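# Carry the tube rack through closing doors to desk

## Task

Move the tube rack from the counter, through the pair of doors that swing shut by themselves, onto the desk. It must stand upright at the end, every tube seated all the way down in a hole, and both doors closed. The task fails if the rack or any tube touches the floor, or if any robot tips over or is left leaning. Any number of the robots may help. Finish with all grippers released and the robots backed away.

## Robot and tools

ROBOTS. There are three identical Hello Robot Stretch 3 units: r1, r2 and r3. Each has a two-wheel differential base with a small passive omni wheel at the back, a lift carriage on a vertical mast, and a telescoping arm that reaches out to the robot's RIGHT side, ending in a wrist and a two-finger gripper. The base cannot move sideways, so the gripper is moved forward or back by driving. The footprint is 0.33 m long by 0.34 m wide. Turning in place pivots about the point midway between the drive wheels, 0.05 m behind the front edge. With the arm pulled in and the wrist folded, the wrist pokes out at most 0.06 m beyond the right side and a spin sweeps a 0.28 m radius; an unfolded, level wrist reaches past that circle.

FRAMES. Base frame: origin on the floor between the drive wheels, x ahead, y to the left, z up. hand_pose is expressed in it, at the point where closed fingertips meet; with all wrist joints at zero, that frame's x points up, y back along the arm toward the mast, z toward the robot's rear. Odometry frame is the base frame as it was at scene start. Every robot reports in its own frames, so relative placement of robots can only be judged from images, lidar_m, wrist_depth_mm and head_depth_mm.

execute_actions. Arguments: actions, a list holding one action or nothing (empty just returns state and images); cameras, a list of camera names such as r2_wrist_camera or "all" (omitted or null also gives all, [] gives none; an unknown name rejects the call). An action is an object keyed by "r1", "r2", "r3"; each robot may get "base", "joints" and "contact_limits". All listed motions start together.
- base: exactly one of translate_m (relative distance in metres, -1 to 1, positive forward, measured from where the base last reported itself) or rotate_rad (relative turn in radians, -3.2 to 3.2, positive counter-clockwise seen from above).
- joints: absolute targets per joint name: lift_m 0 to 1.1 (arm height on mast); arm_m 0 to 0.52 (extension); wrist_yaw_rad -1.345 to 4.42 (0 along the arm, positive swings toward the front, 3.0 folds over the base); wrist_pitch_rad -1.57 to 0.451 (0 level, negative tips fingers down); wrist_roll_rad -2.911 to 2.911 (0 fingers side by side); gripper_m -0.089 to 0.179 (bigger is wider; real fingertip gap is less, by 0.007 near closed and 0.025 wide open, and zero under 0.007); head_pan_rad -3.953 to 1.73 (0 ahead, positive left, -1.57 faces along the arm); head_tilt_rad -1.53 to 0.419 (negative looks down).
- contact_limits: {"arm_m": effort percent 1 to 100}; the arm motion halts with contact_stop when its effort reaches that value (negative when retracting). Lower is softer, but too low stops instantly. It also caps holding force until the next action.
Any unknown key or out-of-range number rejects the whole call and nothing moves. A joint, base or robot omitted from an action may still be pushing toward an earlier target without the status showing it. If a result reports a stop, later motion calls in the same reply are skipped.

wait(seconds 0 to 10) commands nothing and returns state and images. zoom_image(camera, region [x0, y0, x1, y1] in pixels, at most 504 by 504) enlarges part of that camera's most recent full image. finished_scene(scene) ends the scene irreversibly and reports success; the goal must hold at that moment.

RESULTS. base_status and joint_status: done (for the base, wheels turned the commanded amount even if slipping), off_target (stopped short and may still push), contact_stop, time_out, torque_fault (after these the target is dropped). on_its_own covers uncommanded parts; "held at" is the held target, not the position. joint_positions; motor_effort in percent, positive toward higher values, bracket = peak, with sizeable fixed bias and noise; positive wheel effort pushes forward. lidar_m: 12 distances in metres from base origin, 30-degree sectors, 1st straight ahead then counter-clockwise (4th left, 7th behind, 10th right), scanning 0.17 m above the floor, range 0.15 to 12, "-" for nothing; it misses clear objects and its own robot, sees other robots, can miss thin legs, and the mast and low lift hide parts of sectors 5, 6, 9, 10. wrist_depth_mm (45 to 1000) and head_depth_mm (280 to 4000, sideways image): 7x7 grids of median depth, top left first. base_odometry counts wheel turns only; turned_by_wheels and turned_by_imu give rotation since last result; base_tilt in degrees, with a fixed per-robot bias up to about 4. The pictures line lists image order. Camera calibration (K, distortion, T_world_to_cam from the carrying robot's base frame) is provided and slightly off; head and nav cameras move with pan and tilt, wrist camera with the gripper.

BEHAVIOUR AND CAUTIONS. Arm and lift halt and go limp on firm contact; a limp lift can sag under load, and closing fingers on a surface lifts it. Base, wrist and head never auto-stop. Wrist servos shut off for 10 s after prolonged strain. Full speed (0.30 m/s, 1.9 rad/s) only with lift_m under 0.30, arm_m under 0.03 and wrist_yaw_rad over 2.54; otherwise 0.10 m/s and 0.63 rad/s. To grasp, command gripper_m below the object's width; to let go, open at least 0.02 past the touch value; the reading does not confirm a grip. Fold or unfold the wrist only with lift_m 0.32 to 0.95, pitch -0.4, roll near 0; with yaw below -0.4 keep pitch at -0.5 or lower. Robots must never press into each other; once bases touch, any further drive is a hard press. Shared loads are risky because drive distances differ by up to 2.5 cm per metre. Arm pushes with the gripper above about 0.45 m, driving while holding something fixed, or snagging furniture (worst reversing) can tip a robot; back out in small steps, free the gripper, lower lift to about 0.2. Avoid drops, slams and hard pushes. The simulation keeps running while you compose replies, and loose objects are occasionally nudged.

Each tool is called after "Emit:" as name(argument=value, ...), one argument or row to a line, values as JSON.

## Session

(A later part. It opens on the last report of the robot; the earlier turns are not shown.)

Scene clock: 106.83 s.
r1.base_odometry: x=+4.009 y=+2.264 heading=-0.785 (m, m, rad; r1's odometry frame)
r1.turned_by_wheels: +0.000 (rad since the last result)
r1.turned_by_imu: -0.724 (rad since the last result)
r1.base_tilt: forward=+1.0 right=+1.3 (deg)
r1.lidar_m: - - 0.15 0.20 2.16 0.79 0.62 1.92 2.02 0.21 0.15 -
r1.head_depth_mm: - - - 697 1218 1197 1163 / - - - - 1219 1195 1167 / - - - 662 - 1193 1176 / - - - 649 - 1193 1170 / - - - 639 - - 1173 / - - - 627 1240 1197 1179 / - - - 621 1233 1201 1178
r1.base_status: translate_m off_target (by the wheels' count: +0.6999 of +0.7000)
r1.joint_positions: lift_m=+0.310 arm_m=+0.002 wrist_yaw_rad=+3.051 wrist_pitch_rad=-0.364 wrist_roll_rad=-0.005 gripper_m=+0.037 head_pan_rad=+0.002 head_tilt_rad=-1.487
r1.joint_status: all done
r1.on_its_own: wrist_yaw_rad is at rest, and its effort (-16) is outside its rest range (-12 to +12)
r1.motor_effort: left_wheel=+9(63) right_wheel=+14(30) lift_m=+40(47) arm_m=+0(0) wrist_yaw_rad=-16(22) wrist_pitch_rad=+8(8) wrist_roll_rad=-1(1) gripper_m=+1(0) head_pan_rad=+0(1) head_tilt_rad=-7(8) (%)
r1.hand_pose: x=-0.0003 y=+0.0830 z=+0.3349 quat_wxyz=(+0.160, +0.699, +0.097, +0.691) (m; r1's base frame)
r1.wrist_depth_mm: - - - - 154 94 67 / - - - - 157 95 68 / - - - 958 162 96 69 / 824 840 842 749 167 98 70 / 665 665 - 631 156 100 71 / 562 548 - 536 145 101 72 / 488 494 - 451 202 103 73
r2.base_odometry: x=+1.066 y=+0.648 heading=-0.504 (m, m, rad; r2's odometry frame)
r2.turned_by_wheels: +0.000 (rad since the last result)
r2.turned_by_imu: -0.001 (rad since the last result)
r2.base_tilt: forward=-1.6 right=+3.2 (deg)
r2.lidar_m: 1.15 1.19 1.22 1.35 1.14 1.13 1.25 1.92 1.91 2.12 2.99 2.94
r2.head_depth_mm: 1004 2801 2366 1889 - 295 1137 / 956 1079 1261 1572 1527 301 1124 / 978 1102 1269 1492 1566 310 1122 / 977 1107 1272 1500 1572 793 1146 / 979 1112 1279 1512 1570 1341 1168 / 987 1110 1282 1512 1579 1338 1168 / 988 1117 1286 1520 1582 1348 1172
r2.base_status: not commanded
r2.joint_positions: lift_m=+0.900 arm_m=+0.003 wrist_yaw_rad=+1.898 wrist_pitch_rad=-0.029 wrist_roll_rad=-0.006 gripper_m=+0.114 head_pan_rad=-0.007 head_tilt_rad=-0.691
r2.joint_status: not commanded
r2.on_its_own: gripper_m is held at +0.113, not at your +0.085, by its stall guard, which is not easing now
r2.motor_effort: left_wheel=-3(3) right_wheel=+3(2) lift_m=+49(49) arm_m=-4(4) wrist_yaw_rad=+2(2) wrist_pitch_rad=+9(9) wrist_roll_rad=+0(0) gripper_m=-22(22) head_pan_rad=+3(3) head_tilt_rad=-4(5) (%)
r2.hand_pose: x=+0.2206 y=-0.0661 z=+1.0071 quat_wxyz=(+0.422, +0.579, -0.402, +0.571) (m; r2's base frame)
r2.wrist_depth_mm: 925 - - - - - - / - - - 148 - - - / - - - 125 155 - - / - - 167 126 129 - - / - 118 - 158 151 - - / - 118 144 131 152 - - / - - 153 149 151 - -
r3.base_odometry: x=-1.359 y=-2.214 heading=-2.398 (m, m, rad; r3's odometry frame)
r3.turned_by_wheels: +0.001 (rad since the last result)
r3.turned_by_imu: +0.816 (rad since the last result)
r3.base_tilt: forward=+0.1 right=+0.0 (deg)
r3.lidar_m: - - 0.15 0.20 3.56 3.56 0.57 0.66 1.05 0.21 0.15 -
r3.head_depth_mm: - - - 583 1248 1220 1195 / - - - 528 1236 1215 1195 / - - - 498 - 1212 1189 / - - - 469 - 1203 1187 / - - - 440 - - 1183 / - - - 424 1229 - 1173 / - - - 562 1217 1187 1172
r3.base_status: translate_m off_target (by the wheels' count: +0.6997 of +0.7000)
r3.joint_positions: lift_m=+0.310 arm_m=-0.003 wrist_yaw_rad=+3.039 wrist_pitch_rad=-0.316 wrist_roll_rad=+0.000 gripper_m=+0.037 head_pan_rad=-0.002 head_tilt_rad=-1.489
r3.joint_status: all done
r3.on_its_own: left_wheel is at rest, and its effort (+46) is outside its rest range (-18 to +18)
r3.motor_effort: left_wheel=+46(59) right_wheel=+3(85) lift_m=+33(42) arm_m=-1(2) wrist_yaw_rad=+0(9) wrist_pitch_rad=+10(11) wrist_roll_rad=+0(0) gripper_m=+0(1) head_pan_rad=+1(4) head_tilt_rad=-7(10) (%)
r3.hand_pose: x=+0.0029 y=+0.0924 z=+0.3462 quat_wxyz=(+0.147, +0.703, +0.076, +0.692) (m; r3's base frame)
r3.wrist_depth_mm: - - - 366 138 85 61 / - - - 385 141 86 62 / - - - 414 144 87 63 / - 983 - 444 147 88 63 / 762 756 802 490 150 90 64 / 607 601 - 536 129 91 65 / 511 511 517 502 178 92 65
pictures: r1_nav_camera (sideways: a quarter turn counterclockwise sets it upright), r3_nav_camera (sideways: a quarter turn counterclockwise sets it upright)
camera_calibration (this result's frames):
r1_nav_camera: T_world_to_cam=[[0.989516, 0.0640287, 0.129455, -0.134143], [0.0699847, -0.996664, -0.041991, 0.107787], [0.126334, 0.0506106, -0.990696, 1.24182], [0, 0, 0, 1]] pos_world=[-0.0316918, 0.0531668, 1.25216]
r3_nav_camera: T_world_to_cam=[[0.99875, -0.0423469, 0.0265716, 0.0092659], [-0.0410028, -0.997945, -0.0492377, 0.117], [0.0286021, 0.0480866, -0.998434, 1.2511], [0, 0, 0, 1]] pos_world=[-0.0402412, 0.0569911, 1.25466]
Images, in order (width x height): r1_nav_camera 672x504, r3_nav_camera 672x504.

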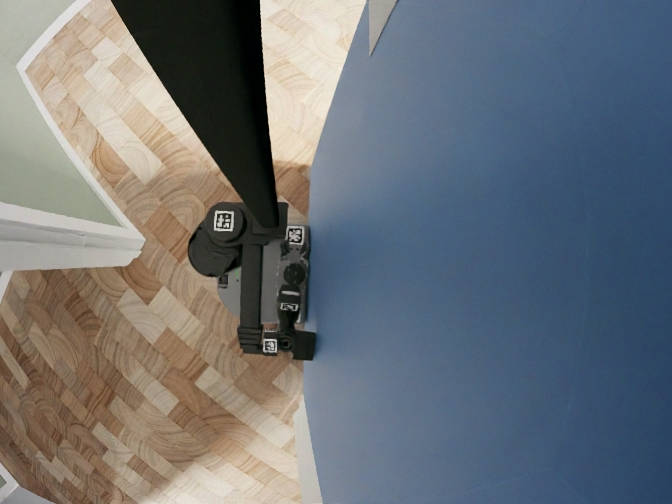

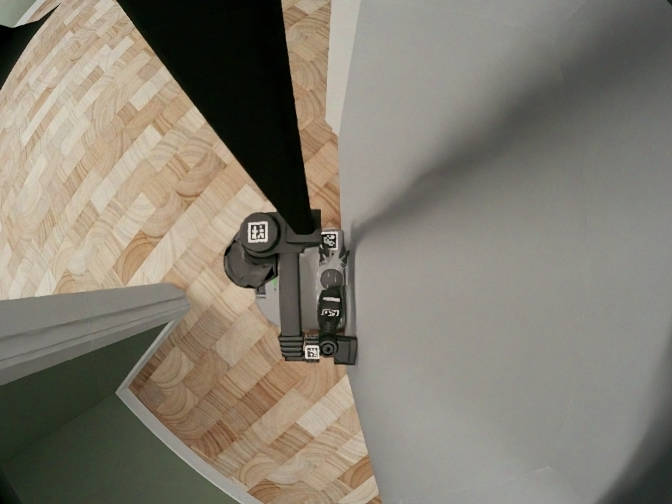

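Emit:
execute_actions(
  actions=[
    {"r1":{"base":{"translate_m":0.45}},"r3":{"base":{"translate_m":0.45}}},
  ],
  cameras=[],
)

Emit:
execute_actions(
  actions=[
    {"r1":{"base":{"rotate_rad":1.7}},"r3":{"base":{"rotate_rad":-1.7}}},
  ],
  cameras=["r1_nav_camera","r3_nav_camera","r2_nav_camera"],
)

Scene clock: 113.37 s.
r1.base_odometry: x=+4.327 y=+1.946 heading=-0.786 (m, m, rad; r1's odometry frame)
r1.turned_by_wheels: +0.000 (rad since the last result)
r1.turned_by_imu: -0.725 (rad since the last result)
r1.base_tilt: forward=+1.0 right=+1.3 (deg)
r1.lidar_m: - - 0.15 0.20 2.78 2.56 1.95 0.94 1.94 0.21 0.15 -
r1.head_depth_mm: - - - 691 1218 1193 1167 / - - - - 1212 1194 1163 / - - - 665 - 1188 1170 / - - - 652 - 1194 1179 / - - - 641 - - 1179 / - - - 633 1241 1197 1179 / - - - 627 1236 1202 1179
r1.base_status: done
r1.joint_positions: lift_m=+0.310 arm_m=+0.002 wrist_yaw_rad=+3.053 wrist_pitch_rad=-0.364 wrist_roll_rad=-0.005 gripper_m=+0.037 head_pan_rad=+0.002 head_tilt_rad=-1.487
r1.joint_status: not commanded
r1.on_its_own: wrist_yaw_rad is at rest, and its effort (-19) is outside its rest range (-12 to +12)
r1.motor_effort: left_wheel=+2(30) right_wheel=+17(18) lift_m=+40(40) arm_m=-1(1) wrist_yaw_rad=-19(19) wrist_pitch_rad=+8(8) wrist_roll_rad=-1(1) gripper_m=+0(0) head_pan_rad=-1(0) head_tilt_rad=-7(7) (%)
r1.hand_pose: x=-0.0009 y=+0.0830 z=+0.3349 quat_wxyz=(+0.159, +0.698, +0.098, +0.691) (m; r1's base frame)
r1.wrist_depth_mm: - - - 438 155 94 68 / - - - 478 159 96 69 / - - - 519 164 97 69 / 829 808 825 560 168 99 70 / 670 665 - 634 158 101 71 / 556 554 - 533 146 103 72 / 478 488 - 453 205 103 73
r2.base_odometry: x=+1.066 y=+0.648 heading=-0.504 (m, m, rad; r2's odometry frame)
r2.turned_by_wheels: +0.000 (rad since the last result)
r2.turned_by_imu: -0.001 (rad since the last result)
r2.base_tilt: forward=-1.6 right=+3.3 (deg)
r2.lidar_m: 0.55 0.82 1.22 1.35 1.14 1.13 1.25 1.93 1.91 2.11 3.00 2.94
r2.head_depth_mm: 2335 2795 2377 1898 - 295 1139 / 470 2323 2319 1880 1525 301 1120 / 463 520 593 704 805 310 1124 / 479 539 620 741 931 719 1141 / 555 638 752 916 1167 1334 1166 / 618 722 871 1096 1464 1344 1169 / 695 829 1031 1362 1582 1347 1174
r2.base_status: not commanded
r2.joint_positions: lift_m=+0.900 arm_m=+0.003 wrist_yaw_rad=+1.898 wrist_pitch_rad=-0.029 wrist_roll_rad=-0.006 gripper_m=+0.114 head_pan_rad=-0.007 head_tilt_rad=-0.691
r2.joint_status: not commanded
r2.on_its_own: gripper_m is held at +0.113, not at your +0.085, by its stall guard, which is not easing now
r2.motor_effort: left_wheel=-3(3) right_wheel=+3(3) lift_m=+49(49) arm_m=-4(4) wrist_yaw_rad=+2(2) wrist_pitch_rad=+9(9) wrist_roll_rad=+0(0) gripper_m=-21(22) head_pan_rad=+3(3) head_tilt_rad=-5(5) (%)
r2.hand_pose: x=+0.2206 y=-0.0661 z=+1.0071 quat_wxyz=(+0.422, +0.579, -0.402, +0.571) (m; r2's base frame)
r2.wrist_depth_mm: 949 - - 541 483 - - / 979 - - 147 463 - - / - - - 125 154 - - / - - 167 126 129 - - / - 118 911 158 152 - - / - 118 144 131 151 - - / - - 153 148 151 - -
r3.base_odometry: x=-1.689 y=-2.519 heading=-2.397 (m, m, rad; r3's odometry frame)
r3.turned_by_wheels: +0.001 (rad since the last result)
r3.turned_by_imu: +0.656 (rad since the last result)
r3.base_tilt: forward=+0.1 right=+0.0 (deg)
r3.lidar_m: - - 0.15 0.19 3.76 0.91 1.29 1.37 1.72 0.23 0.15 -
r3.head_depth_mm: - - - 712 1241 1221 1200 / - - - 612 1237 1215 1196 / - - - 562 - 1210 1187 / - - - 514 - 1201 1185 / - - - 471 - - 1177 / - - - 435 1228 - 1180 / - - - 412 1219 1183 1174
r3.base_status: translate_m off_target (by the wheels' count: +0.4498 of +0.4500)
r3.joint_positions: lift_m=+0.310 arm_m=-0.003 wrist_yaw_rad=+3.040 wrist_pitch_rad=-0.316 wrist_roll_rad=+0.000 gripper_m=+0.037 head_pan_rad=-0.003 head_tilt_rad=-1.489
r3.joint_status: not commanded
r3.on_its_own: left_wheel is at rest, and its effort (+37) is outside its rest range (-18 to +18)
r3.motor_effort: left_wheel=+37(50) right_wheel=+0(32) lift_m=+34(33) arm_m=+0(1) wrist_yaw_rad=-1(1) wrist_pitch_rad=+10(11) wrist_roll_rad=+0(0) gripper_m=+0(1) head_pan_rad=+2(1) head_tilt_rad=-7(7) (%)
r3.hand_pose: x=+0.0027 y=+0.0925 z=+0.3462 quat_wxyz=(+0.147, +0.703, +0.076, +0.692) (m; r3's base frame)
r3.wrist_depth_mm: - - - 352 139 87 63 / - - - 371 142 88 64 / - - - 401 146 89 64 / 999 - - 433 150 91 65 / 745 767 797 484 153 92 66 / 610 614 - 516 132 94 67 / 505 511 - 507 181 95 67
pictures: none
No camera images: the call's "cameras" was empty. Leave "cameras" out to get every camera's image.

Scene clock: 119.43 s.
r1.base_odometry: x=+4.327 y=+1.946 heading=+0.914 (m, m, rad; r1's odometry frame)
r1.turned_by_wheels: +1.699 (rad since the last result)
r1.turned_by_imu: +0.515 (rad since the last result)
r1.base_tilt: forward=+0.9 right=+1.3 (deg)
r1.lidar_m: - - 0.15 2.85 2.39 1.68 0.76 1.70 2.10 0.19 0.15 -
r1.head_depth_mm: - - - 416 1214 1186 1165 / - - - 387 1214 1192 1168 / - - - 511 - 1195 1162 / - - - 513 - 1195 1173 / - - - 611 - - 1175 / - - - 670 1240 1201 1183 / - - - 752 1239 1194 1177
r1.base_status: done
r1.joint_positions: lift_m=+0.310 arm_m=+0.002 wrist_yaw_rad=+2.993 wrist_pitch_rad=-0.364 wrist_roll_rad=-0.005 gripper_m=+0.037 head_pan_rad=+0.002 head_tilt_rad=-1.487
r1.joint_status: not commanded
r1.on_its_own: wrist_yaw_rad is held at +2.995, not at its first target +3.037, by its stall guard, which is not easing now; right_wheel is at rest, and its effort (+24) is outside its rest range (-18 to +18)
r1.motor_effort: left_wheel=+5(16) right_wheel=+24(31) lift_m=+40(41) arm_m=+0(1) wrist_yaw_rad=+2(41) wrist_pitch_rad=+8(8) wrist_roll_rad=-1(1) gripper_m=+0(0) head_pan_rad=+0(0) head_tilt_rad=-8(8) (%)
r1.hand_pose: x=+0.0129 y=+0.0815 z=+0.3350 quat_wxyz=(+0.179, +0.701, +0.077, +0.686) (m; r1's base frame)
r1.wrist_depth_mm: - - - - 217 120 83 / - - - - 221 121 83 / - - - - 222 121 84 / 825 - 827 787 226 122 84 / 669 658 - 662 206 123 84 / 550 555 - 559 185 124 85 / 479 493 - 492 267 125 85
r2.base_odometry: x=+1.066 y=+0.648 heading=-0.504 (m, m, rad; r2's odometry frame)
r2.turned_by_wheels: +0.000 (rad since the last result)
r2.turned_by_imu: +0.000 (rad since the last result)
r2.base_tilt: forward=-1.6 right=+3.3 (deg)
r2.lidar_m: 0.87 1.07 1.22 1.35 1.14 1.13 1.25 1.92 1.91 2.11 3.00 0.87
r2.head_depth_mm: 704 828 2285 1885 - 295 1143 / 712 802 916 1095 1221 301 1115 / 758 855 978 1147 1303 310 1119 / 787 890 1026 1216 1436 796 1145 / 818 930 1079 1289 1496 1340 1165 / 851 973 1138 1380 1559 1343 1167 / 888 1021 1207 1483 1577 1342 1170
r2.base_status: not commanded
r2.joint_positions: lift_m=+0.900 arm_m=+0.003 wrist_yaw_rad=+1.898 wrist_pitch_rad=-0.029 wrist_roll_rad=-0.006 gripper_m=+0.114 head_pan_rad=-0.007 head_tilt_rad=-0.691
r2.joint_status: not commanded
r2.on_its_own: gripper_m is held at +0.113, not at your +0.085, by its stall guard, which is not easing now
r2.motor_effort: left_wheel=-4(3) right_wheel=+3(4) lift_m=+48(49) arm_m=-4(4) wrist_yaw_rad=+2(2) wrist_pitch_rad=+9(9) wrist_roll_rad=+0(0) gripper_m=-22(23) head_pan_rad=+2(3) head_tilt_rad=-4(5) (%)
r2.hand_pose: x=+0.2206 y=-0.0661 z=+1.0071 quat_wxyz=(+0.422, +0.579, -0.402, +0.571) (m; r2's base frame)
r2.wrist_depth_mm: 944 - - 923 770 - - / 990 - - 148 659 - - / - - - 125 155 - - / - - 168 127 130 - - / - 118 - 158 152 - - / - 118 143 131 151 - - / - - 154 147 151 - -
r3.base_odometry: x=-1.689 y=-2.519 heading=+2.187 (m, m, rad; r3's odometry frame)
r3.turned_by_wheels: -1.699 (rad since the last result)
r3.turned_by_imu: -1.197 (rad since the last result)
r3.base_tilt: forward=+0.1 right=+0.1 (deg)
r3.lidar_m: 0.38 0.21 0.18 0.18 0.20 0.33 3.68 0.83 0.84 1.28 1.46 1.89
r3.head_depth_mm: 1345 1315 1290 1264 1237 1222 1198 / 1338 1311 1286 1261 1236 1212 1193 / 1339 1309 1280 1257 - 1206 1189 / 1328 1298 1274 1254 - 1199 1188 / 1315 1286 1269 1250 - - 1182 / 539 618 721 867 954 - 1172 / 406 449 502 568 630 821 1165
r3.base_status: done
r3.joint_positions: lift_m=+0.310 arm_m=-0.003 wrist_yaw_rad=+3.040 wrist_pitch_rad=-0.316 wrist_roll_rad=+0.000 gripper_m=+0.037 head_pan_rad=-0.003 head_tilt_rad=-1.489
r3.joint_status: not commanded
r3.on_its_own: left_wheel is at rest, and its effort (+19) is outside its rest range (-18 to +18)
r3.motor_effort: left_wheel=+19(52) right_wheel=+0(10) lift_m=+34(33) arm_m=-1(1) wrist_yaw_rad=+0(0) wrist_pitch_rad=+10(10) wrist_roll_rad=+0(0) gripper_m=+0(0) head_pan_rad=+2(1) head_tilt_rad=-7(7) (%)
r3.hand_pose: x=+0.0027 y=+0.0925 z=+0.3462 quat_wxyz=(+0.147, +0.703, +0.076, +0.692) (m; r3's base frame)
r3.wrist_depth_mm: 211 - 203 197 193 189 186 / 227 - 214 214 207 202 198 / 245 241 235 230 223 217 212 / 269 264 252 247 240 234 229 / 296 289 273 269 260 255 248 / 329 321 - 299 283 279 271 / 370 357 - 327 326 307 301
pictures: r1_nav_camera (sideways: a quarter turn counterclockwise sets it upright), r2_nav_camera (sideways: a quarter turn counterclockwise sets it upright), r3_nav_camera (sideways: a quarter turn counterclockwise sets it upright)
camera_calibration (this result's frames):
r1_nav_camera: T_world_to_cam=[[0.989516, 0.0640281, 0.129455, -0.134144], [0.0699842, -0.996664, -0.0419909, 0.107787], [0.126335, 0.0506105, -0.990696, 1.24182], [0, 0, 0, 1]] pos_world=[-0.0316917, 0.0531668, 1.25216]
r2_nav_camera: T_world_to_cam=[[0.617323, -0.0330844, 0.786014, -0.986551], [-0.0420059, -0.999076, -0.00906174, 0.0655494], [0.785588, -0.0274232, -0.618142, 0.757473], [0, 0, 0, 1]] pos_world=[0.0167126, 0.0536218, 1.24426]
r3_nav_camera: T_world_to_cam=[[0.998744, -0.0426918, 0.0262153, 0.00972992], [-0.0413649, -0.997931, -0.0492239, 0.116985], [0.0282625, 0.0480777, -0.998444, 1.25112], [0, 0, 0, 1]] pos_world=[-0.0402383, 0.0570071, 1.25467]
Images, in order (width x height): r1_nav_camera 672x504, r2_nav_camera 672x504, r3_nav_camera 672x504.

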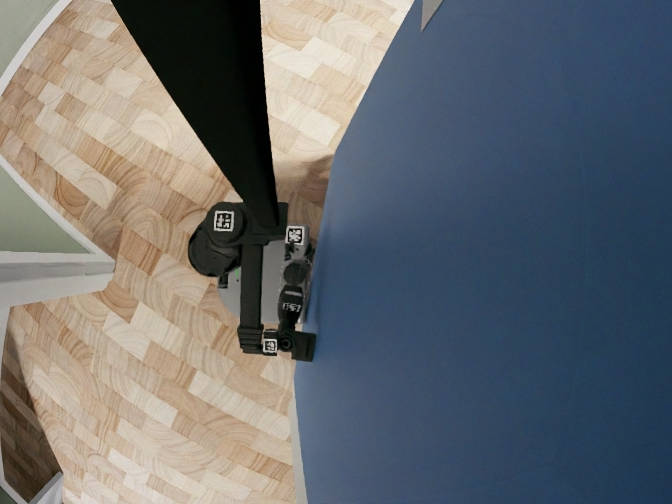

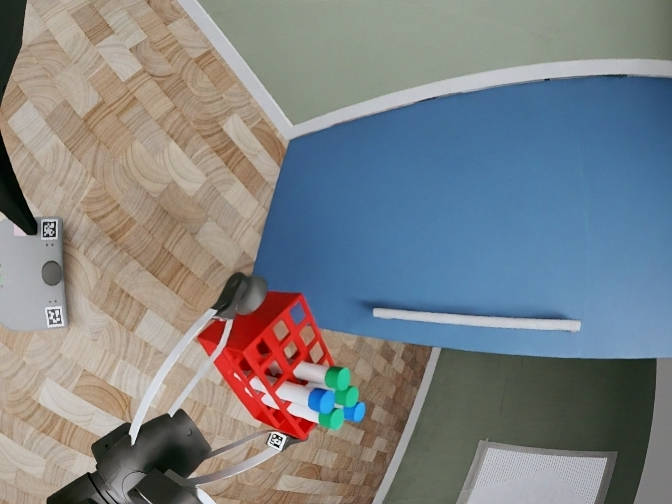

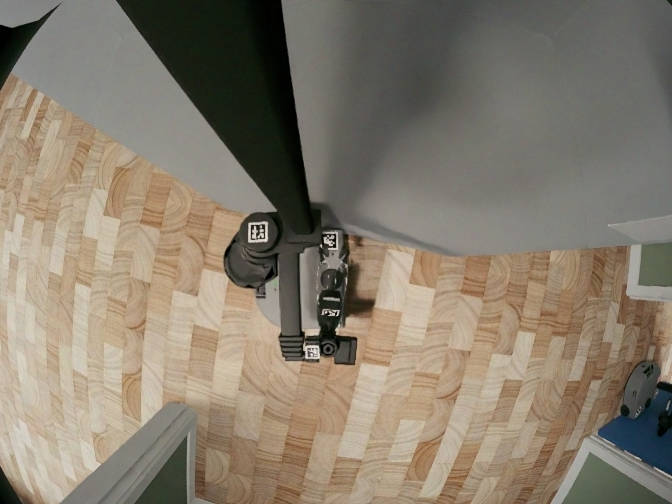

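Emit:
execute_actions(
  actions=[
    {"r1":{"base":{"translate_m":0.6}},"r3":{"base":{"rotate_rad":0.45}},"r2":{"base":{"rotate_rad":-0.9}}},
  ],
  cameras=[],
)

Emit:
execute_actions(
  actions=[
    {"r1":{"base":{"rotate_rad":-1.9}},"r3":{"base":{"translate_m":0.3}},"r2":{"base":{"translate_m":0.6}}},
  ],
  cameras=["r1_nav_camera","r3_nav_camera","r2_nav_camera"],
)

Scene clock: 127.27 s.
r1.base_odometry: x=+4.693 y=+2.421 heading=+0.914 (m, m, rad; r1's odometry frame)
r1.turned_by_wheels: +0.001 (rad since the last result)
r1.turned_by_imu: -0.655 (rad since the last result)
r1.base_tilt: forward=+0.8 right=+1.3 (deg)
r1.lidar_m: - - 0.15 0.20 2.80 2.75 2.49 0.95 1.80 0.21 0.15 -
r1.head_depth_mm: - - - 451 1217 1193 1164 / - - - - 1216 1194 1165 / - - - 719 - 1191 1173 / - - - 694 - 1195 1173 / - - - 673 - - 1178 / - - - 652 1237 1195 1179 / - - - 636 1236 1200 1187
r1.base_status: translate_m off_target (by the wheels' count: +0.5997 of +0.6000)
r1.joint_positions: lift_m=+0.310 arm_m=+0.002 wrist_yaw_rad=+3.002 wrist_pitch_rad=-0.364 wrist_roll_rad=-0.004 gripper_m=+0.037 head_pan_rad=+0.000 head_tilt_rad=-1.489
r1.joint_status: not commanded
r1.on_its_own: wrist_yaw_rad is held at +2.995, not at its first target +3.037, by its stall guard, which is not easing now; left_wheel is at rest, and its effort (+38) is outside its rest range (-18 to +18)
r1.motor_effort: left_wheel=+38(72) right_wheel=+17(44) lift_m=+38(42) arm_m=-1(0) wrist_yaw_rad=-8(19) wrist_pitch_rad=+8(9) wrist_roll_rad=-2(2) gripper_m=+1(2) head_pan_rad=+1(1) head_tilt_rad=-7(8) (%)
r1.hand_pose: x=+0.0109 y=+0.0816 z=+0.3349 quat_wxyz=(+0.177, +0.701, +0.080, +0.686) (m; r1's base frame)
r1.wrist_depth_mm: - - - 289 126 80 59 / - - - 312 130 82 60 / - - - 341 134 83 61 / 813 - 846 370 139 85 62 / 661 662 - 555 133 87 63 / 559 550 - 521 124 89 64 / 477 491 - 309 172 91 65
r2.base_odometry: x=+1.066 y=+0.648 heading=-1.404 (m, m, rad; r2's odometry frame)
r2.turned_by_wheels: -0.900 (rad since the last result)
r2.turned_by_imu: -0.911 (rad since the last result)
r2.base_tilt: forward=-1.6 right=+3.3 (deg)
r2.lidar_m: 2.99 2.24 0.46 0.94 1.22 1.27 1.13 1.14 1.35 1.91 1.92 2.29
r2.head_depth_mm: 2804 3099 2384 1889 - 295 1138 / 2750 3029 2401 1893 1526 300 1119 / 2711 2981 2404 1888 1562 309 1122 / 2670 2960 2419 1892 1568 793 1144 / 2604 2900 2411 1908 1567 1343 1164 / 2589 2876 2428 1915 1578 1342 1168 / 2544 2839 2437 1918 1578 1346 1168
r2.base_status: done
r2.joint_positions: lift_m=+0.900 arm_m=+0.003 wrist_yaw_rad=+1.898 wrist_pitch_rad=-0.029 wrist_roll_rad=-0.006 gripper_m=+0.114 head_pan_rad=-0.007 head_tilt_rad=-0.691
r2.joint_status: not commanded
r2.on_its_own: gripper_m is held at +0.113, not at your +0.085, by its stall guard, which is not easing now
r2.motor_effort: left_wheel=+1(5) right_wheel=-4(8) lift_m=+49(49) arm_m=-4(4) wrist_yaw_rad=+2(2) wrist_pitch_rad=+9(9) wrist_roll_rad=+0(0) gripper_m=-23(22) head_pan_rad=+3(4) head_tilt_rad=-5(4) (%)
r2.hand_pose: x=+0.2206 y=-0.0661 z=+1.0071 quat_wxyz=(+0.422, +0.579, -0.402, +0.571) (m; r2's base frame)
r2.wrist_depth_mm: - - - - - - - / - - - 148 - - - / - - - 125 154 - - / - - 167 126 129 - - / - 118 - 158 152 - - / - 118 143 132 151 - - / - - 153 148 151 - -
r3.base_odometry: x=-1.689 y=-2.519 heading=+2.636 (m, m, rad; r3's odometry frame)
r3.turned_by_wheels: +0.449 (rad since the last result)
r3.turned_by_imu: +0.444 (rad since the last result)
r3.base_tilt: forward=+0.1 right=+0.0 (deg)
r3.lidar_m: 0.19 0.16 0.16 0.18 0.29 3.66 0.85 0.83 1.28 1.41 1.90 0.37
r3.head_depth_mm: 1342 1319 1295 1264 1244 1216 1198 / 592 1312 1285 1261 1235 1213 1203 / 442 708 1280 1257 - 1210 1188 / 352 503 880 1255 - 1205 1188 / 304 391 585 1168 - - 1179 / - 320 439 698 1132 - 1175 / - 298 350 498 789 1183 1174
r3.base_status: done
r3.joint_positions: lift_m=+0.310 arm_m=-0.003 wrist_yaw_rad=+3.040 wrist_pitch_rad=-0.316 wrist_roll_rad=+0.000 gripper_m=+0.037 head_pan_rad=-0.003 head_tilt_rad=-1.489
r3.joint_status: not commanded
r3.motor_effort: left_wheel=-14(24) right_wheel=+11(14) lift_m=+33(33) arm_m=-1(2) wrist_yaw_rad=+0(0) wrist_pitch_rad=+10(10) wrist_roll_rad=+0(0) gripper_m=+0(0) head_pan_rad=+1(2) head_tilt_rad=-7(7) (%)
r3.hand_pose: x=+0.0027 y=+0.0925 z=+0.3462 quat_wxyz=(+0.147, +0.703, +0.076, +0.692) (m; r3's base frame)
r3.wrist_depth_mm: - - 251 212 182 159 142 / - - 270 226 192 166 148 / - 525 290 245 205 176 155 / 988 857 318 266 218 187 163 / 758 730 350 293 233 199 172 / 612 612 - 318 239 212 182 / 514 507 - 349 285 226 193
pictures: none
No camera images: the call's "cameras" was empty. Leave "cameras" out to get every camera's image.

Scene clock: 134.23 s.
r1.base_odometry: x=+4.693 y=+2.421 heading=-0.984 (m, m, rad; r1's odometry frame)
r1.turned_by_wheels: -1.898 (rad since the last result)
r1.turned_by_imu: -1.040 (rad since the last result)
r1.base_tilt: forward=+0.9 right=+1.2 (deg)
r1.lidar_m: 0.24 0.18 0.17 0.18 0.24 0.75 2.72 2.63 2.38 0.88 1.67 2.01
r1.head_depth_mm: 1340 1305 1272 1245 1219 1199 1170 / 1345 1308 1285 1249 1220 1196 1162 / 1333 1311 1293 1249 - 1194 1168 / 415 568 897 1251 - 1192 1182 / 331 419 575 905 - - 1175 / 293 331 423 580 806 1200 1175 / - 294 333 425 576 1198 1178
r1.base_status: rotate_rad off_target (by the wheels' count: -1.8983 of -1.9000)
r1.joint_positions: lift_m=+0.310 arm_m=+0.002 wrist_yaw_rad=+2.996 wrist_pitch_rad=-0.364 wrist_roll_rad=-0.004 gripper_m=+0.037 head_pan_rad=+0.000 head_tilt_rad=-1.489
r1.joint_status: not commanded
r1.on_its_own: wrist_yaw_rad is held at +2.995, not at its first target +3.037, by its stall guard, which is not easing now; left_wheel is at rest, and its effort (+57) is outside its rest range (-18 to +18)
r1.motor_effort: left_wheel=+57(62) right_wheel=+2(12) lift_m=+38(38) arm_m=-1(1) wrist_yaw_rad=-1(9) wrist_pitch_rad=+8(8) wrist_roll_rad=-1(2) gripper_m=+0(1) head_pan_rad=+0(0) head_tilt_rad=-6(6) (%)
r1.hand_pose: x=+0.0122 y=+0.0814 z=+0.3349 quat_wxyz=(+0.179, +0.701, +0.078, +0.686) (m; r1's base frame)
r1.wrist_depth_mm: 284 - 222 203 187 172 161 / 308 - 241 219 199 184 171 / 341 - 264 238 215 197 181 / 386 - 290 259 234 212 194 / 455 403 - 290 250 230 209 / 528 461 - 322 269 248 226 / 479 477 - 341 317 273 246
r2.base_odometry: x=+1.165 y=+0.056 heading=-1.404 (m, m, rad; r2's odometry frame)
r2.turned_by_wheels: +0.000 (rad since the last result)
r2.turned_by_imu: +0.003 (rad since the last result)
r2.base_tilt: forward=-1.6 right=+3.3 (deg)
r2.lidar_m: 2.42 2.42 1.56 0.79 0.48 1.61 1.72 1.72 2.01 1.79 1.80 2.15
r2.head_depth_mm: 2254 2563 2360 1878 - 295 1144 / 2216 2513 2384 1891 1522 300 1121 / 2173 2463 2395 1897 1564 309 1120 / 2141 2424 2413 1899 1574 794 1142 / 2077 2373 2407 1903 1578 1336 1169 / 2042 2331 2433 1918 1576 1342 1167 / 2024 2292 2447 1920 1579 1345 1171
r2.base_status: done
r2.joint_positions: lift_m=+0.900 arm_m=+0.003 wrist_yaw_rad=+1.898 wrist_pitch_rad=-0.029 wrist_roll_rad=-0.006 gripper_m=+0.114 head_pan_rad=-0.007 head_tilt_rad=-0.691
r2.joint_status: not commanded
r2.on_its_own: gripper_m is held at +0.113, not at your +0.085, by its stall guard, which is not easing now
r2.motor_effort: left_wheel=+1(5) right_wheel=-3(3) lift_m=+48(49) arm_m=-4(4) wrist_yaw_rad=+2(2) wrist_pitch_rad=+9(9) wrist_roll_rad=+0(0) gripper_m=-22(22) head_pan_rad=+3(3) head_tilt_rad=-4(5) (%)
r2.hand_pose: x=+0.2206 y=-0.0661 z=+1.0071 quat_wxyz=(+0.422, +0.579, -0.402, +0.571) (m; r2's base frame)
r2.wrist_depth_mm: - - - - - - - / - - - 149 - - - / - - - 125 155 - - / - - 167 127 130 - - / - 118 - 158 152 - - / - 119 144 131 152 - - / - - 153 147 151 - -
r3.base_odometry: x=-1.952 y=-2.374 heading=+2.638 (m, m, rad; r3's odometry frame)
r3.turned_by_wheels: +0.001 (rad since the last result)
r3.turned_by_imu: +0.721 (rad since the last result)
r3.base_tilt: forward=+0.1 right=+0.0 (deg)
r3.lidar_m: - - 0.15 0.19 3.80 0.97 1.34 1.40 1.72 1.67 0.15 -
r3.head_depth_mm: - - 341 1261 1237 1225 1198 / - - 323 954 1233 1217 1197 / - - - 721 - 1213 1195 / - - - 568 - 1204 1186 / - - - 497 - - 1181 / - - - 459 1227 - 1185 / - - - 411 1216 1184 1178
r3.base_status: translate_m off_target (by the wheels' count: +0.2998 of +0.3000)
r3.joint_positions: lift_m=+0.310 arm_m=-0.003 wrist_yaw_rad=+3.040 wrist_pitch_rad=-0.316 wrist_roll_rad=+0.000 gripper_m=+0.037 head_pan_rad=-0.001 head_tilt_rad=-1.490
r3.joint_status: not commanded
r3.on_its_own: left_wheel is at rest, and its effort (+31) is outside its rest range (-18 to +18)
r3.motor_effort: left_wheel=+31(75) right_wheel=+0(61) lift_m=+33(34) arm_m=-1(1) wrist_yaw_rad=-1(1) wrist_pitch_rad=+10(11) wrist_roll_rad=+0(0) gripper_m=+0(0) head_pan_rad=+1(1) head_tilt_rad=-7(7) (%)
r3.hand_pose: x=+0.0026 y=+0.0924 z=+0.3461 quat_wxyz=(+0.147, +0.703, +0.076, +0.692) (m; r3's base frame)
r3.wrist_depth_mm: - - - 271 156 109 84 / - - - 290 161 112 86 / - - - 312 168 115 88 / 981 - 969 336 175 118 89 / 764 748 778 378 179 121 91 / 601 601 - 406 166 125 93 / 505 509 - 438 216 128 96
pictures: r1_nav_camera (sideways: a quarter turn counterclockwise sets it upright), r2_nav_camera (sideways: a quarter turn counterclockwise sets it upright), r3_nav_camera (sideways: a quarter turn counterclockwise sets it upright)
camera_calibration (this result's frames):
r1_nav_camera: T_world_to_cam=[[0.989846, 0.0621485, 0.127836, -0.132038], [0.0680223, -0.996795, -0.0421027, 0.107944], [0.12481, 0.0503709, -0.990901, 1.2421], [0, 0, 0, 1]] pos_world=[-0.031672, 0.0532385, 1.25222]
r2_nav_camera: T_world_to_cam=[[0.617362, -0.0330786, 0.785983, -0.986511], [-0.0419966, -0.999077, -0.00905999, 0.0655471], [0.785557, -0.0274153, -0.618181, 0.757524], [0, 0, 0, 1]] pos_world=[0.0167092, 0.0536219, 1.24426]
r3_nav_camera: T_world_to_cam=[[0.998845, -0.040626, 0.025653, 0.0104613], [-0.0393286, -0.998014, -0.0492021, 0.116944], [0.0276009, 0.0481364, -0.998459, 1.25114], [0, 0, 0, 1]] pos_world=[-0.0403827, 0.0569112, 1.2547]
Images, in order (width x height): r1_nav_camera 672x504, r2_nav_camera 672x504, r3_nav_camera 672x504.

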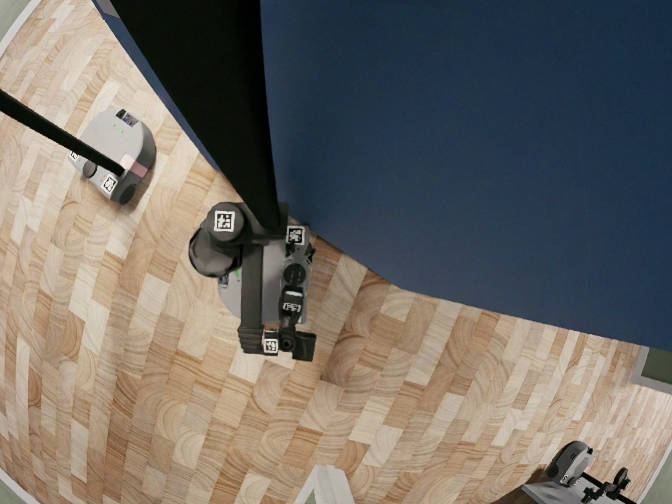

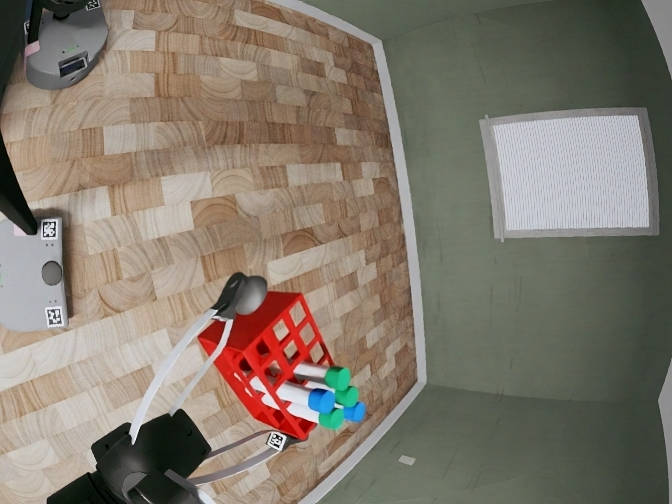

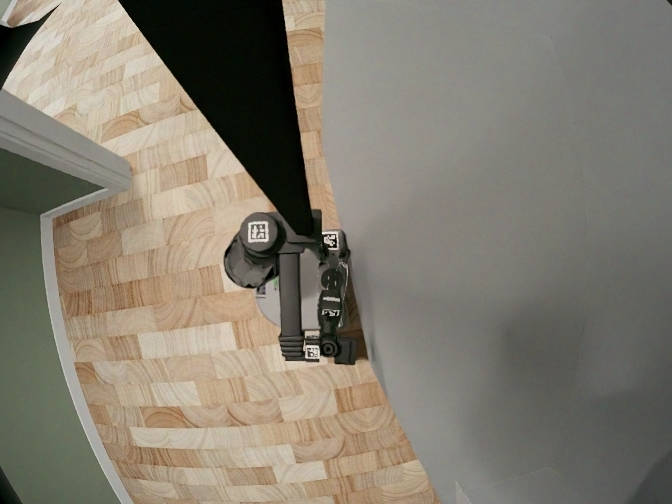

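Emit:
execute_actions(
  actions=[
    {"r1":{"base":{"rotate_rad":-0.7}},"r3":{"base":{"translate_m":0.3}},"r2":{"base":{"translate_m":0.7}}},
  ],
  cameras=[],
)

Emit:
execute_actions(
  actions=[
    {"r1":{"base":{"translate_m":-0.25}},"r3":{"base":{"rotate_rad":-2.0}},"r2":{"base":{"rotate_rad":1.9}}},
  ],
  cameras=["r1_nav_camera","r3_nav_camera","r2_nav_camera"],
)

Scene clock: 143.13 s.
r1.base_odometry: x=+4.693 y=+2.421 heading=-1.682 (m, m, rad; r1's odometry frame)
r1.turned_by_wheels: -0.698 (rad since the last result)
r1.turned_by_imu: -0.618 (rad since the last result)
r1.base_tilt: forward=+0.9 right=+1.3 (deg)
r1.lidar_m: 2.01 0.28 0.19 0.18 0.18 0.24 0.53 1.20 1.05 2.37 0.87 0.89
r1.head_depth_mm: 1338 1306 1275 1244 1220 1191 1161 / 1341 1310 1277 1255 1215 1194 1167 / 1343 1310 1289 1256 - 1195 1176 / 1350 1315 1288 1258 - 1190 1172 / 1351 1323 1289 1250 - - 1046 / 1361 1325 835 773 676 622 625 / 1353 583 552 524 494 494 451
r1.base_status: rotate_rad off_target (by the wheels' count: -0.6983 of -0.7000)
r1.joint_positions: lift_m=+0.310 arm_m=+0.002 wrist_yaw_rad=+2.995 wrist_pitch_rad=-0.364 wrist_roll_rad=-0.004 gripper_m=+0.037 head_pan_rad=+0.000 head_tilt_rad=-1.490
r1.joint_status: not commanded
r1.on_its_own: wrist_yaw_rad is held at +2.995, not at its first target +3.037, by its stall guard, which is not easing now; left_wheel is at rest, and its effort (+31) is outside its rest range (-18 to +18); right_wheel is at rest, and its effort (-24) is outside its rest range (-18 to +18)
r1.motor_effort: left_wheel=+31(58) right_wheel=-24(30) lift_m=+38(38) arm_m=+0(1) wrist_yaw_rad=+0(2) wrist_pitch_rad=+8(8) wrist_roll_rad=-2(1) gripper_m=+1(1) head_pan_rad=+0(0) head_tilt_rad=-6(7) (%)
r1.hand_pose: x=+0.0125 y=+0.0815 z=+0.3349 quat_wxyz=(+0.179, +0.701, +0.077, +0.686) (m; r1's base frame)
r1.wrist_depth_mm: - 188 197 210 226 244 266 / 186 - 210 227 245 268 289 / 199 - 228 246 267 292 323 / 213 - 250 268 294 324 363 / 232 242 - 290 333 369 620 / 253 266 - 327 379 421 541 / 273 290 - 375 417 461 478
r2.base_odometry: x=+1.282 y=-0.634 heading=-1.404 (m, m, rad; r2's odometry frame)
r2.turned_by_wheels: +0.000 (rad since the last result)
r2.turned_by_imu: +0.003 (rad since the last result)
r2.base_tilt: forward=-1.6 right=+3.2 (deg)
r2.lidar_m: 1.74 1.74 1.65 1.47 1.19 1.06 2.40 2.41 1.85 1.65 1.66 1.95
r2.head_depth_mm: 1601 1814 2108 1883 - 295 1140 / 1575 1791 2065 1893 1518 301 1119 / 1538 1747 2016 1896 1567 309 1123 / 1519 1730 1974 1904 1569 795 1145 / 1489 1679 1940 1908 1571 1339 1167 / 1468 1653 1897 1920 1575 1343 1170 / 1445 1627 1861 1912 1576 1348 1176
r2.base_status: done
r2.joint_positions: lift_m=+0.900 arm_m=+0.003 wrist_yaw_rad=+1.898 wrist_pitch_rad=-0.029 wrist_roll_rad=-0.006 gripper_m=+0.114 head_pan_rad=-0.007 head_tilt_rad=-0.691
r2.joint_status: not commanded
r2.on_its_own: gripper_m is held at +0.113, not at your +0.085, by its stall guard, which is not easing now
r2.motor_effort: left_wheel=+1(4) right_wheel=-3(3) lift_m=+49(49) arm_m=-4(4) wrist_yaw_rad=+2(2) wrist_pitch_rad=+9(9) wrist_roll_rad=+0(0) gripper_m=-22(22) head_pan_rad=+2(3) head_tilt_rad=-4(5) (%)
r2.hand_pose: x=+0.2206 y=-0.0661 z=+1.0071 quat_wxyz=(+0.422, +0.579, -0.402, +0.571) (m; r2's base frame)
r2.wrist_depth_mm: - - - - - - - / - - - 148 - - - / - - - 125 155 - - / - - 167 126 129 - - / - 118 - 158 152 - - / - 118 144 131 152 - - / - - 154 148 151 - -
r3.base_odometry: x=-2.214 y=-2.230 heading=+2.638 (m, m, rad; r3's odometry frame)
r3.turned_by_wheels: +0.000 (rad since the last result)
r3.turned_by_imu: +0.184 (rad since the last result)
r3.base_tilt: forward=+0.0 right=+0.0 (deg)
r3.lidar_m: - - 0.15 0.20 3.72 1.01 1.42 1.48 1.85 0.21 0.15 -
r3.head_depth_mm: - - - 546 1242 1217 1207 / - - - 507 1238 1213 1192 / - - - 487 - 1212 1188 / - - - 466 - 1201 1186 / - - - 446 - - 1178 / - - - 428 1225 - 1182 / - - - 595 1221 1192 1179
r3.base_status: translate_m off_target (by the wheels' count: +0.2997 of +0.3000)
r3.joint_positions: lift_m=+0.310 arm_m=-0.002 wrist_yaw_rad=+3.045 wrist_pitch_rad=-0.316 wrist_roll_rad=+0.002 gripper_m=+0.037 head_pan_rad=+0.003 head_tilt_rad=-1.488
r3.joint_status: not commanded
r3.on_its_own: left_wheel is at rest, and its effort (+32) is outside its rest range (-18 to +18); right_wheel is at rest, and its effort (+31) is outside its rest range (-18 to +18)
r3.motor_effort: left_wheel=+32(71) right_wheel=+31(88) lift_m=+31(36) arm_m=-3(3) wrist_yaw_rad=-5(10) wrist_pitch_rad=+10(13) wrist_roll_rad=+0(1) gripper_m=+0(0) head_pan_rad=-2(1) head_tilt_rad=-7(9) (%)
r3.hand_pose: x=+0.0016 y=+0.0924 z=+0.3462 quat_wxyz=(+0.145, +0.703, +0.077, +0.692) (m; r3's base frame)
r3.wrist_depth_mm: - - - 382 141 86 62 / - - - 406 144 88 63 / - - - 437 147 89 64 / - 1000 - 463 151 90 64 / 771 756 803 519 153 92 65 / 610 600 - 564 132 93 66 / 508 513 - 507 181 94 66
pictures: none
No camera images: the call's "cameras" was empty. Leave "cameras" out to get every camera's image.

Scene clock: 147.50 s.
r1.base_odometry: x=+4.720 y=+2.669 heading=-1.681 (m, m, rad; r1's odometry frame)
r1.turned_by_wheels: +0.001 (rad since the last result)
r1.turned_by_imu: +0.038 (rad since the last result)
r1.base_tilt: forward=+1.0 right=+1.3 (deg)
r1.lidar_m: 2.25 0.27 0.19 0.18 0.18 0.24 2.45 1.02 1.01 2.42 1.26 1.05
r1.head_depth_mm: 1339 1309 1280 1245 1216 1192 1167 / 1338 1308 1280 1256 1215 1195 1172 / 1344 1313 1279 1247 - 1193 1168 / 1347 1317 1286 1260 - 1195 1175 / 1349 1315 1280 1251 - - 1179 / 1347 804 767 737 657 627 1171 / 546 531 516 502 486 496 458
r1.base_status: done
r1.joint_positions: lift_m=+0.310 arm_m=+0.002 wrist_yaw_rad=+2.995 wrist_pitch_rad=-0.364 wrist_roll_rad=-0.004 gripper_m=+0.037 head_pan_rad=+0.000 head_tilt_rad=-1.490
r1.joint_status: not commanded
r1.on_its_own: wrist_yaw_rad is held at +2.995, not at its first target +3.037, by its stall guard, which is not easing now; right_wheel is at rest, and its effort (-32) is outside its rest range (-18 to +18)
r1.motor_effort: left_wheel=+13(19) right_wheel=-32(41) lift_m=+38(38) arm_m=+0(0) wrist_yaw_rad=+0(1) wrist_pitch_rad=+8(8) wrist_roll_rad=-2(2) gripper_m=+0(1) head_pan_rad=+1(1) head_tilt_rad=-6(5) (%)
r1.hand_pose: x=+0.0125 y=+0.0815 z=+0.3349 quat_wxyz=(+0.179, +0.701, +0.077, +0.686) (m; r1's base frame)
r1.wrist_depth_mm: - 186 193 203 216 232 248 / 186 - 206 219 234 251 272 / 200 - 223 237 256 278 301 / 216 - 244 262 283 307 336 / 232 244 - 284 315 345 382 / 253 267 - 316 359 391 444 / 277 293 - 363 401 449 478
r2.base_odometry: x=+1.282 y=-0.634 heading=+0.496 (m, m, rad; r2's odometry frame)
r2.turned_by_wheels: +1.900 (rad since the last result)
r2.turned_by_imu: +1.921 (rad since the last result)
r2.base_tilt: forward=-1.6 right=+3.2 (deg)
r2.lidar_m: 1.48 1.02 1.06 2.40 2.08 1.67 1.65 1.79 1.76 1.74 1.87 1.50
r2.head_depth_mm: 1239 1379 1570 1776 - 295 1142 / 3173 2973 2152 1822 1525 301 1118 / - 3122 2392 1885 1563 309 1121 / - 3302 2401 1903 1563 795 1146 / 3459 3287 2429 1906 1577 1339 1165 / 3386 3187 2437 1906 1570 1345 1166 / 2699 1563 1619 1677 1347 1290 1174
r2.base_status: done
r2.joint_positions: lift_m=+0.900 arm_m=+0.003 wrist_yaw_rad=+1.898 wrist_pitch_rad=-0.029 wrist_roll_rad=-0.006 gripper_m=+0.114 head_pan_rad=-0.007 head_tilt_rad=-0.691
r2.joint_status: not commanded
r2.on_its_own: gripper_m is held at +0.113, not at your +0.085, by its stall guard, which is not easing now
r2.motor_effort: left_wheel=-3(7) right_wheel=+2(7) lift_m=+49(49) arm_m=-4(4) wrist_yaw_rad=+2(2) wrist_pitch_rad=+9(9) wrist_roll_rad=+0(0) gripper_m=-22(22) head_pan_rad=+3(3) head_tilt_rad=-4(4) (%)
r2.hand_pose: x=+0.2206 y=-0.0661 z=+1.0071 quat_wxyz=(+0.422, +0.579, -0.402, +0.571) (m; r2's base frame)
r2.wrist_depth_mm: 875 973 - - - - - / 927 - - 148 - - - / - - - 125 155 - - / - - 167 126 130 - - / - 118 - 158 151 - - / - 119 144 132 152 - - / - - 153 147 152 - -
r3.base_odometry: x=-2.214 y=-2.230 heading=+0.639 (m, m, rad; r3's odometry frame)
r3.turned_by_wheels: -1.999 (rad since the last result)
r3.turned_by_imu: -1.095 (rad since the last result)
r3.base_tilt: forward=+0.1 right=+0.1 (deg)
r3.lidar_m: 0.27 0.18 0.17 0.18 0.23 3.73 3.85 0.88 1.30 1.33 1.78 1.71
r3.head_depth_mm: 1342 1316 1287 1268 1239 1224 1191 / 1329 1315 1295 1260 1234 1213 1189 / 1338 1310 1286 1259 - 1213 1186 / 1324 1295 1272 1256 - 1198 1185 / 460 597 848 1239 - - 1182 / 361 441 566 786 1020 - 1179 / 302 350 424 537 707 1187 1170
r3.base_status: rotate_rad off_target (by the wheels' count: -1.9985 of -2.0000)
r3.joint_positions: lift_m=+0.310 arm_m=-0.002 wrist_yaw_rad=+3.042 wrist_pitch_rad=-0.316 wrist_roll_rad=+0.002 gripper_m=+0.037 head_pan_rad=+0.003 head_tilt_rad=-1.488
r3.joint_status: not commanded
r3.on_its_own: left_wheel is at rest, and its effort (+45) is outside its rest range (-18 to +18)
r3.motor_effort: left_wheel=+45(54) right_wheel=+3(24) lift_m=+31(31) arm_m=-3(3) wrist_yaw_rad=-3(5) wrist_pitch_rad=+10(10) wrist_roll_rad=-1(1) gripper_m=+0(1) head_pan_rad=-1(2) head_tilt_rad=-7(8) (%)
r3.hand_pose: x=+0.0021 y=+0.0923 z=+0.3462 quat_wxyz=(+0.146, +0.703, +0.077, +0.691) (m; r3's base frame)
r3.wrist_depth_mm: 269 - 221 203 189 174 163 / 296 - 239 218 200 186 173 / 327 307 258 235 215 197 183 / 369 332 279 256 230 210 194 / 421 370 302 279 249 227 207 / 487 418 - 306 263 245 222 / 512 482 - 338 304 266 240
pictures: r1_nav_camera (sideways: a quarter turn counterclockwise sets it upright), r2_nav_camera (sideways: a quarter turn counterclockwise sets it upright), r3_nav_camera (sideways: a quarter turn counterclockwise sets it upright)
camera_calibration (this result's frames):
r1_nav_camera: T_world_to_cam=[[0.989963, 0.0619366, 0.127033, -0.130992], [0.0677748, -0.99681, -0.0421581, 0.108018], [0.124016, 0.0503446, -0.991002, 1.24223], [0, 0, 0, 1]] pos_world=[-0.0317009, 0.0532466, 1.25225]
r2_nav_camera: T_world_to_cam=[[0.617383, -0.0330731, 0.785967, -0.986491], [-0.0419876, -0.999077, -0.0090591, 0.0655459], [0.785542, -0.0274079, -0.618201, 0.75755], [0, 0, 0, 1]] pos_world=[0.0167072, 0.053622, 1.24426]
r3_nav_camera: T_world_to_cam=[[0.998948, -0.0372225, 0.0267782, 0.00899573], [-0.0358724, -0.998142, -0.0492457, 0.11698], [0.0285615, 0.0482333, -0.998428, 1.2511], [0, 0, 0, 1]] pos_world=[-0.0405232, 0.0567526, 1.25465]
Images, in order (width x height): r1_nav_camera 672x504, r2_nav_camera 672x504, r3_nav_camera 672x504.

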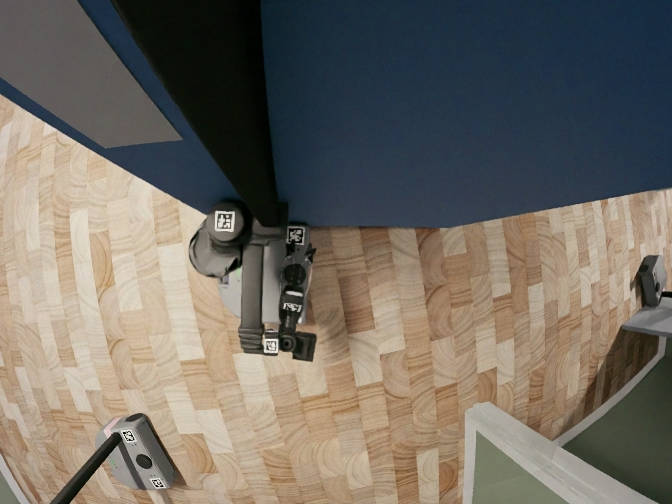

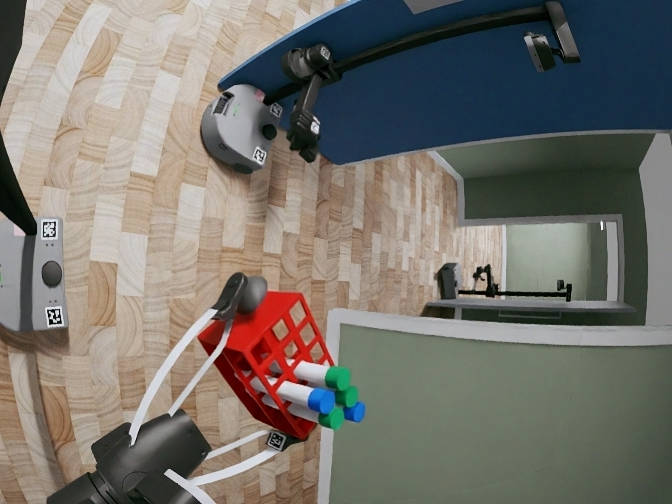

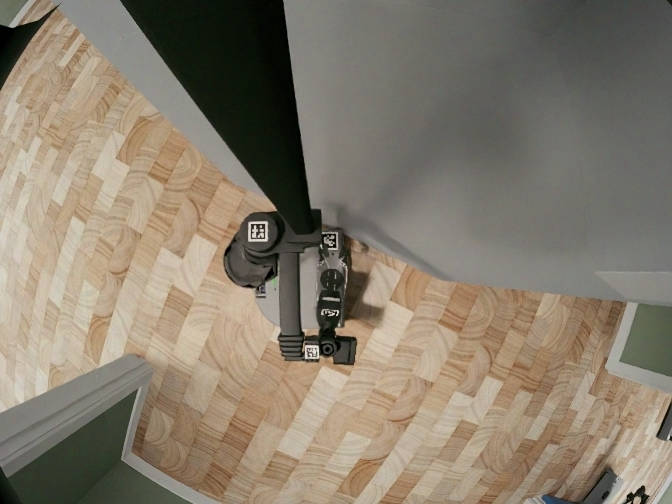

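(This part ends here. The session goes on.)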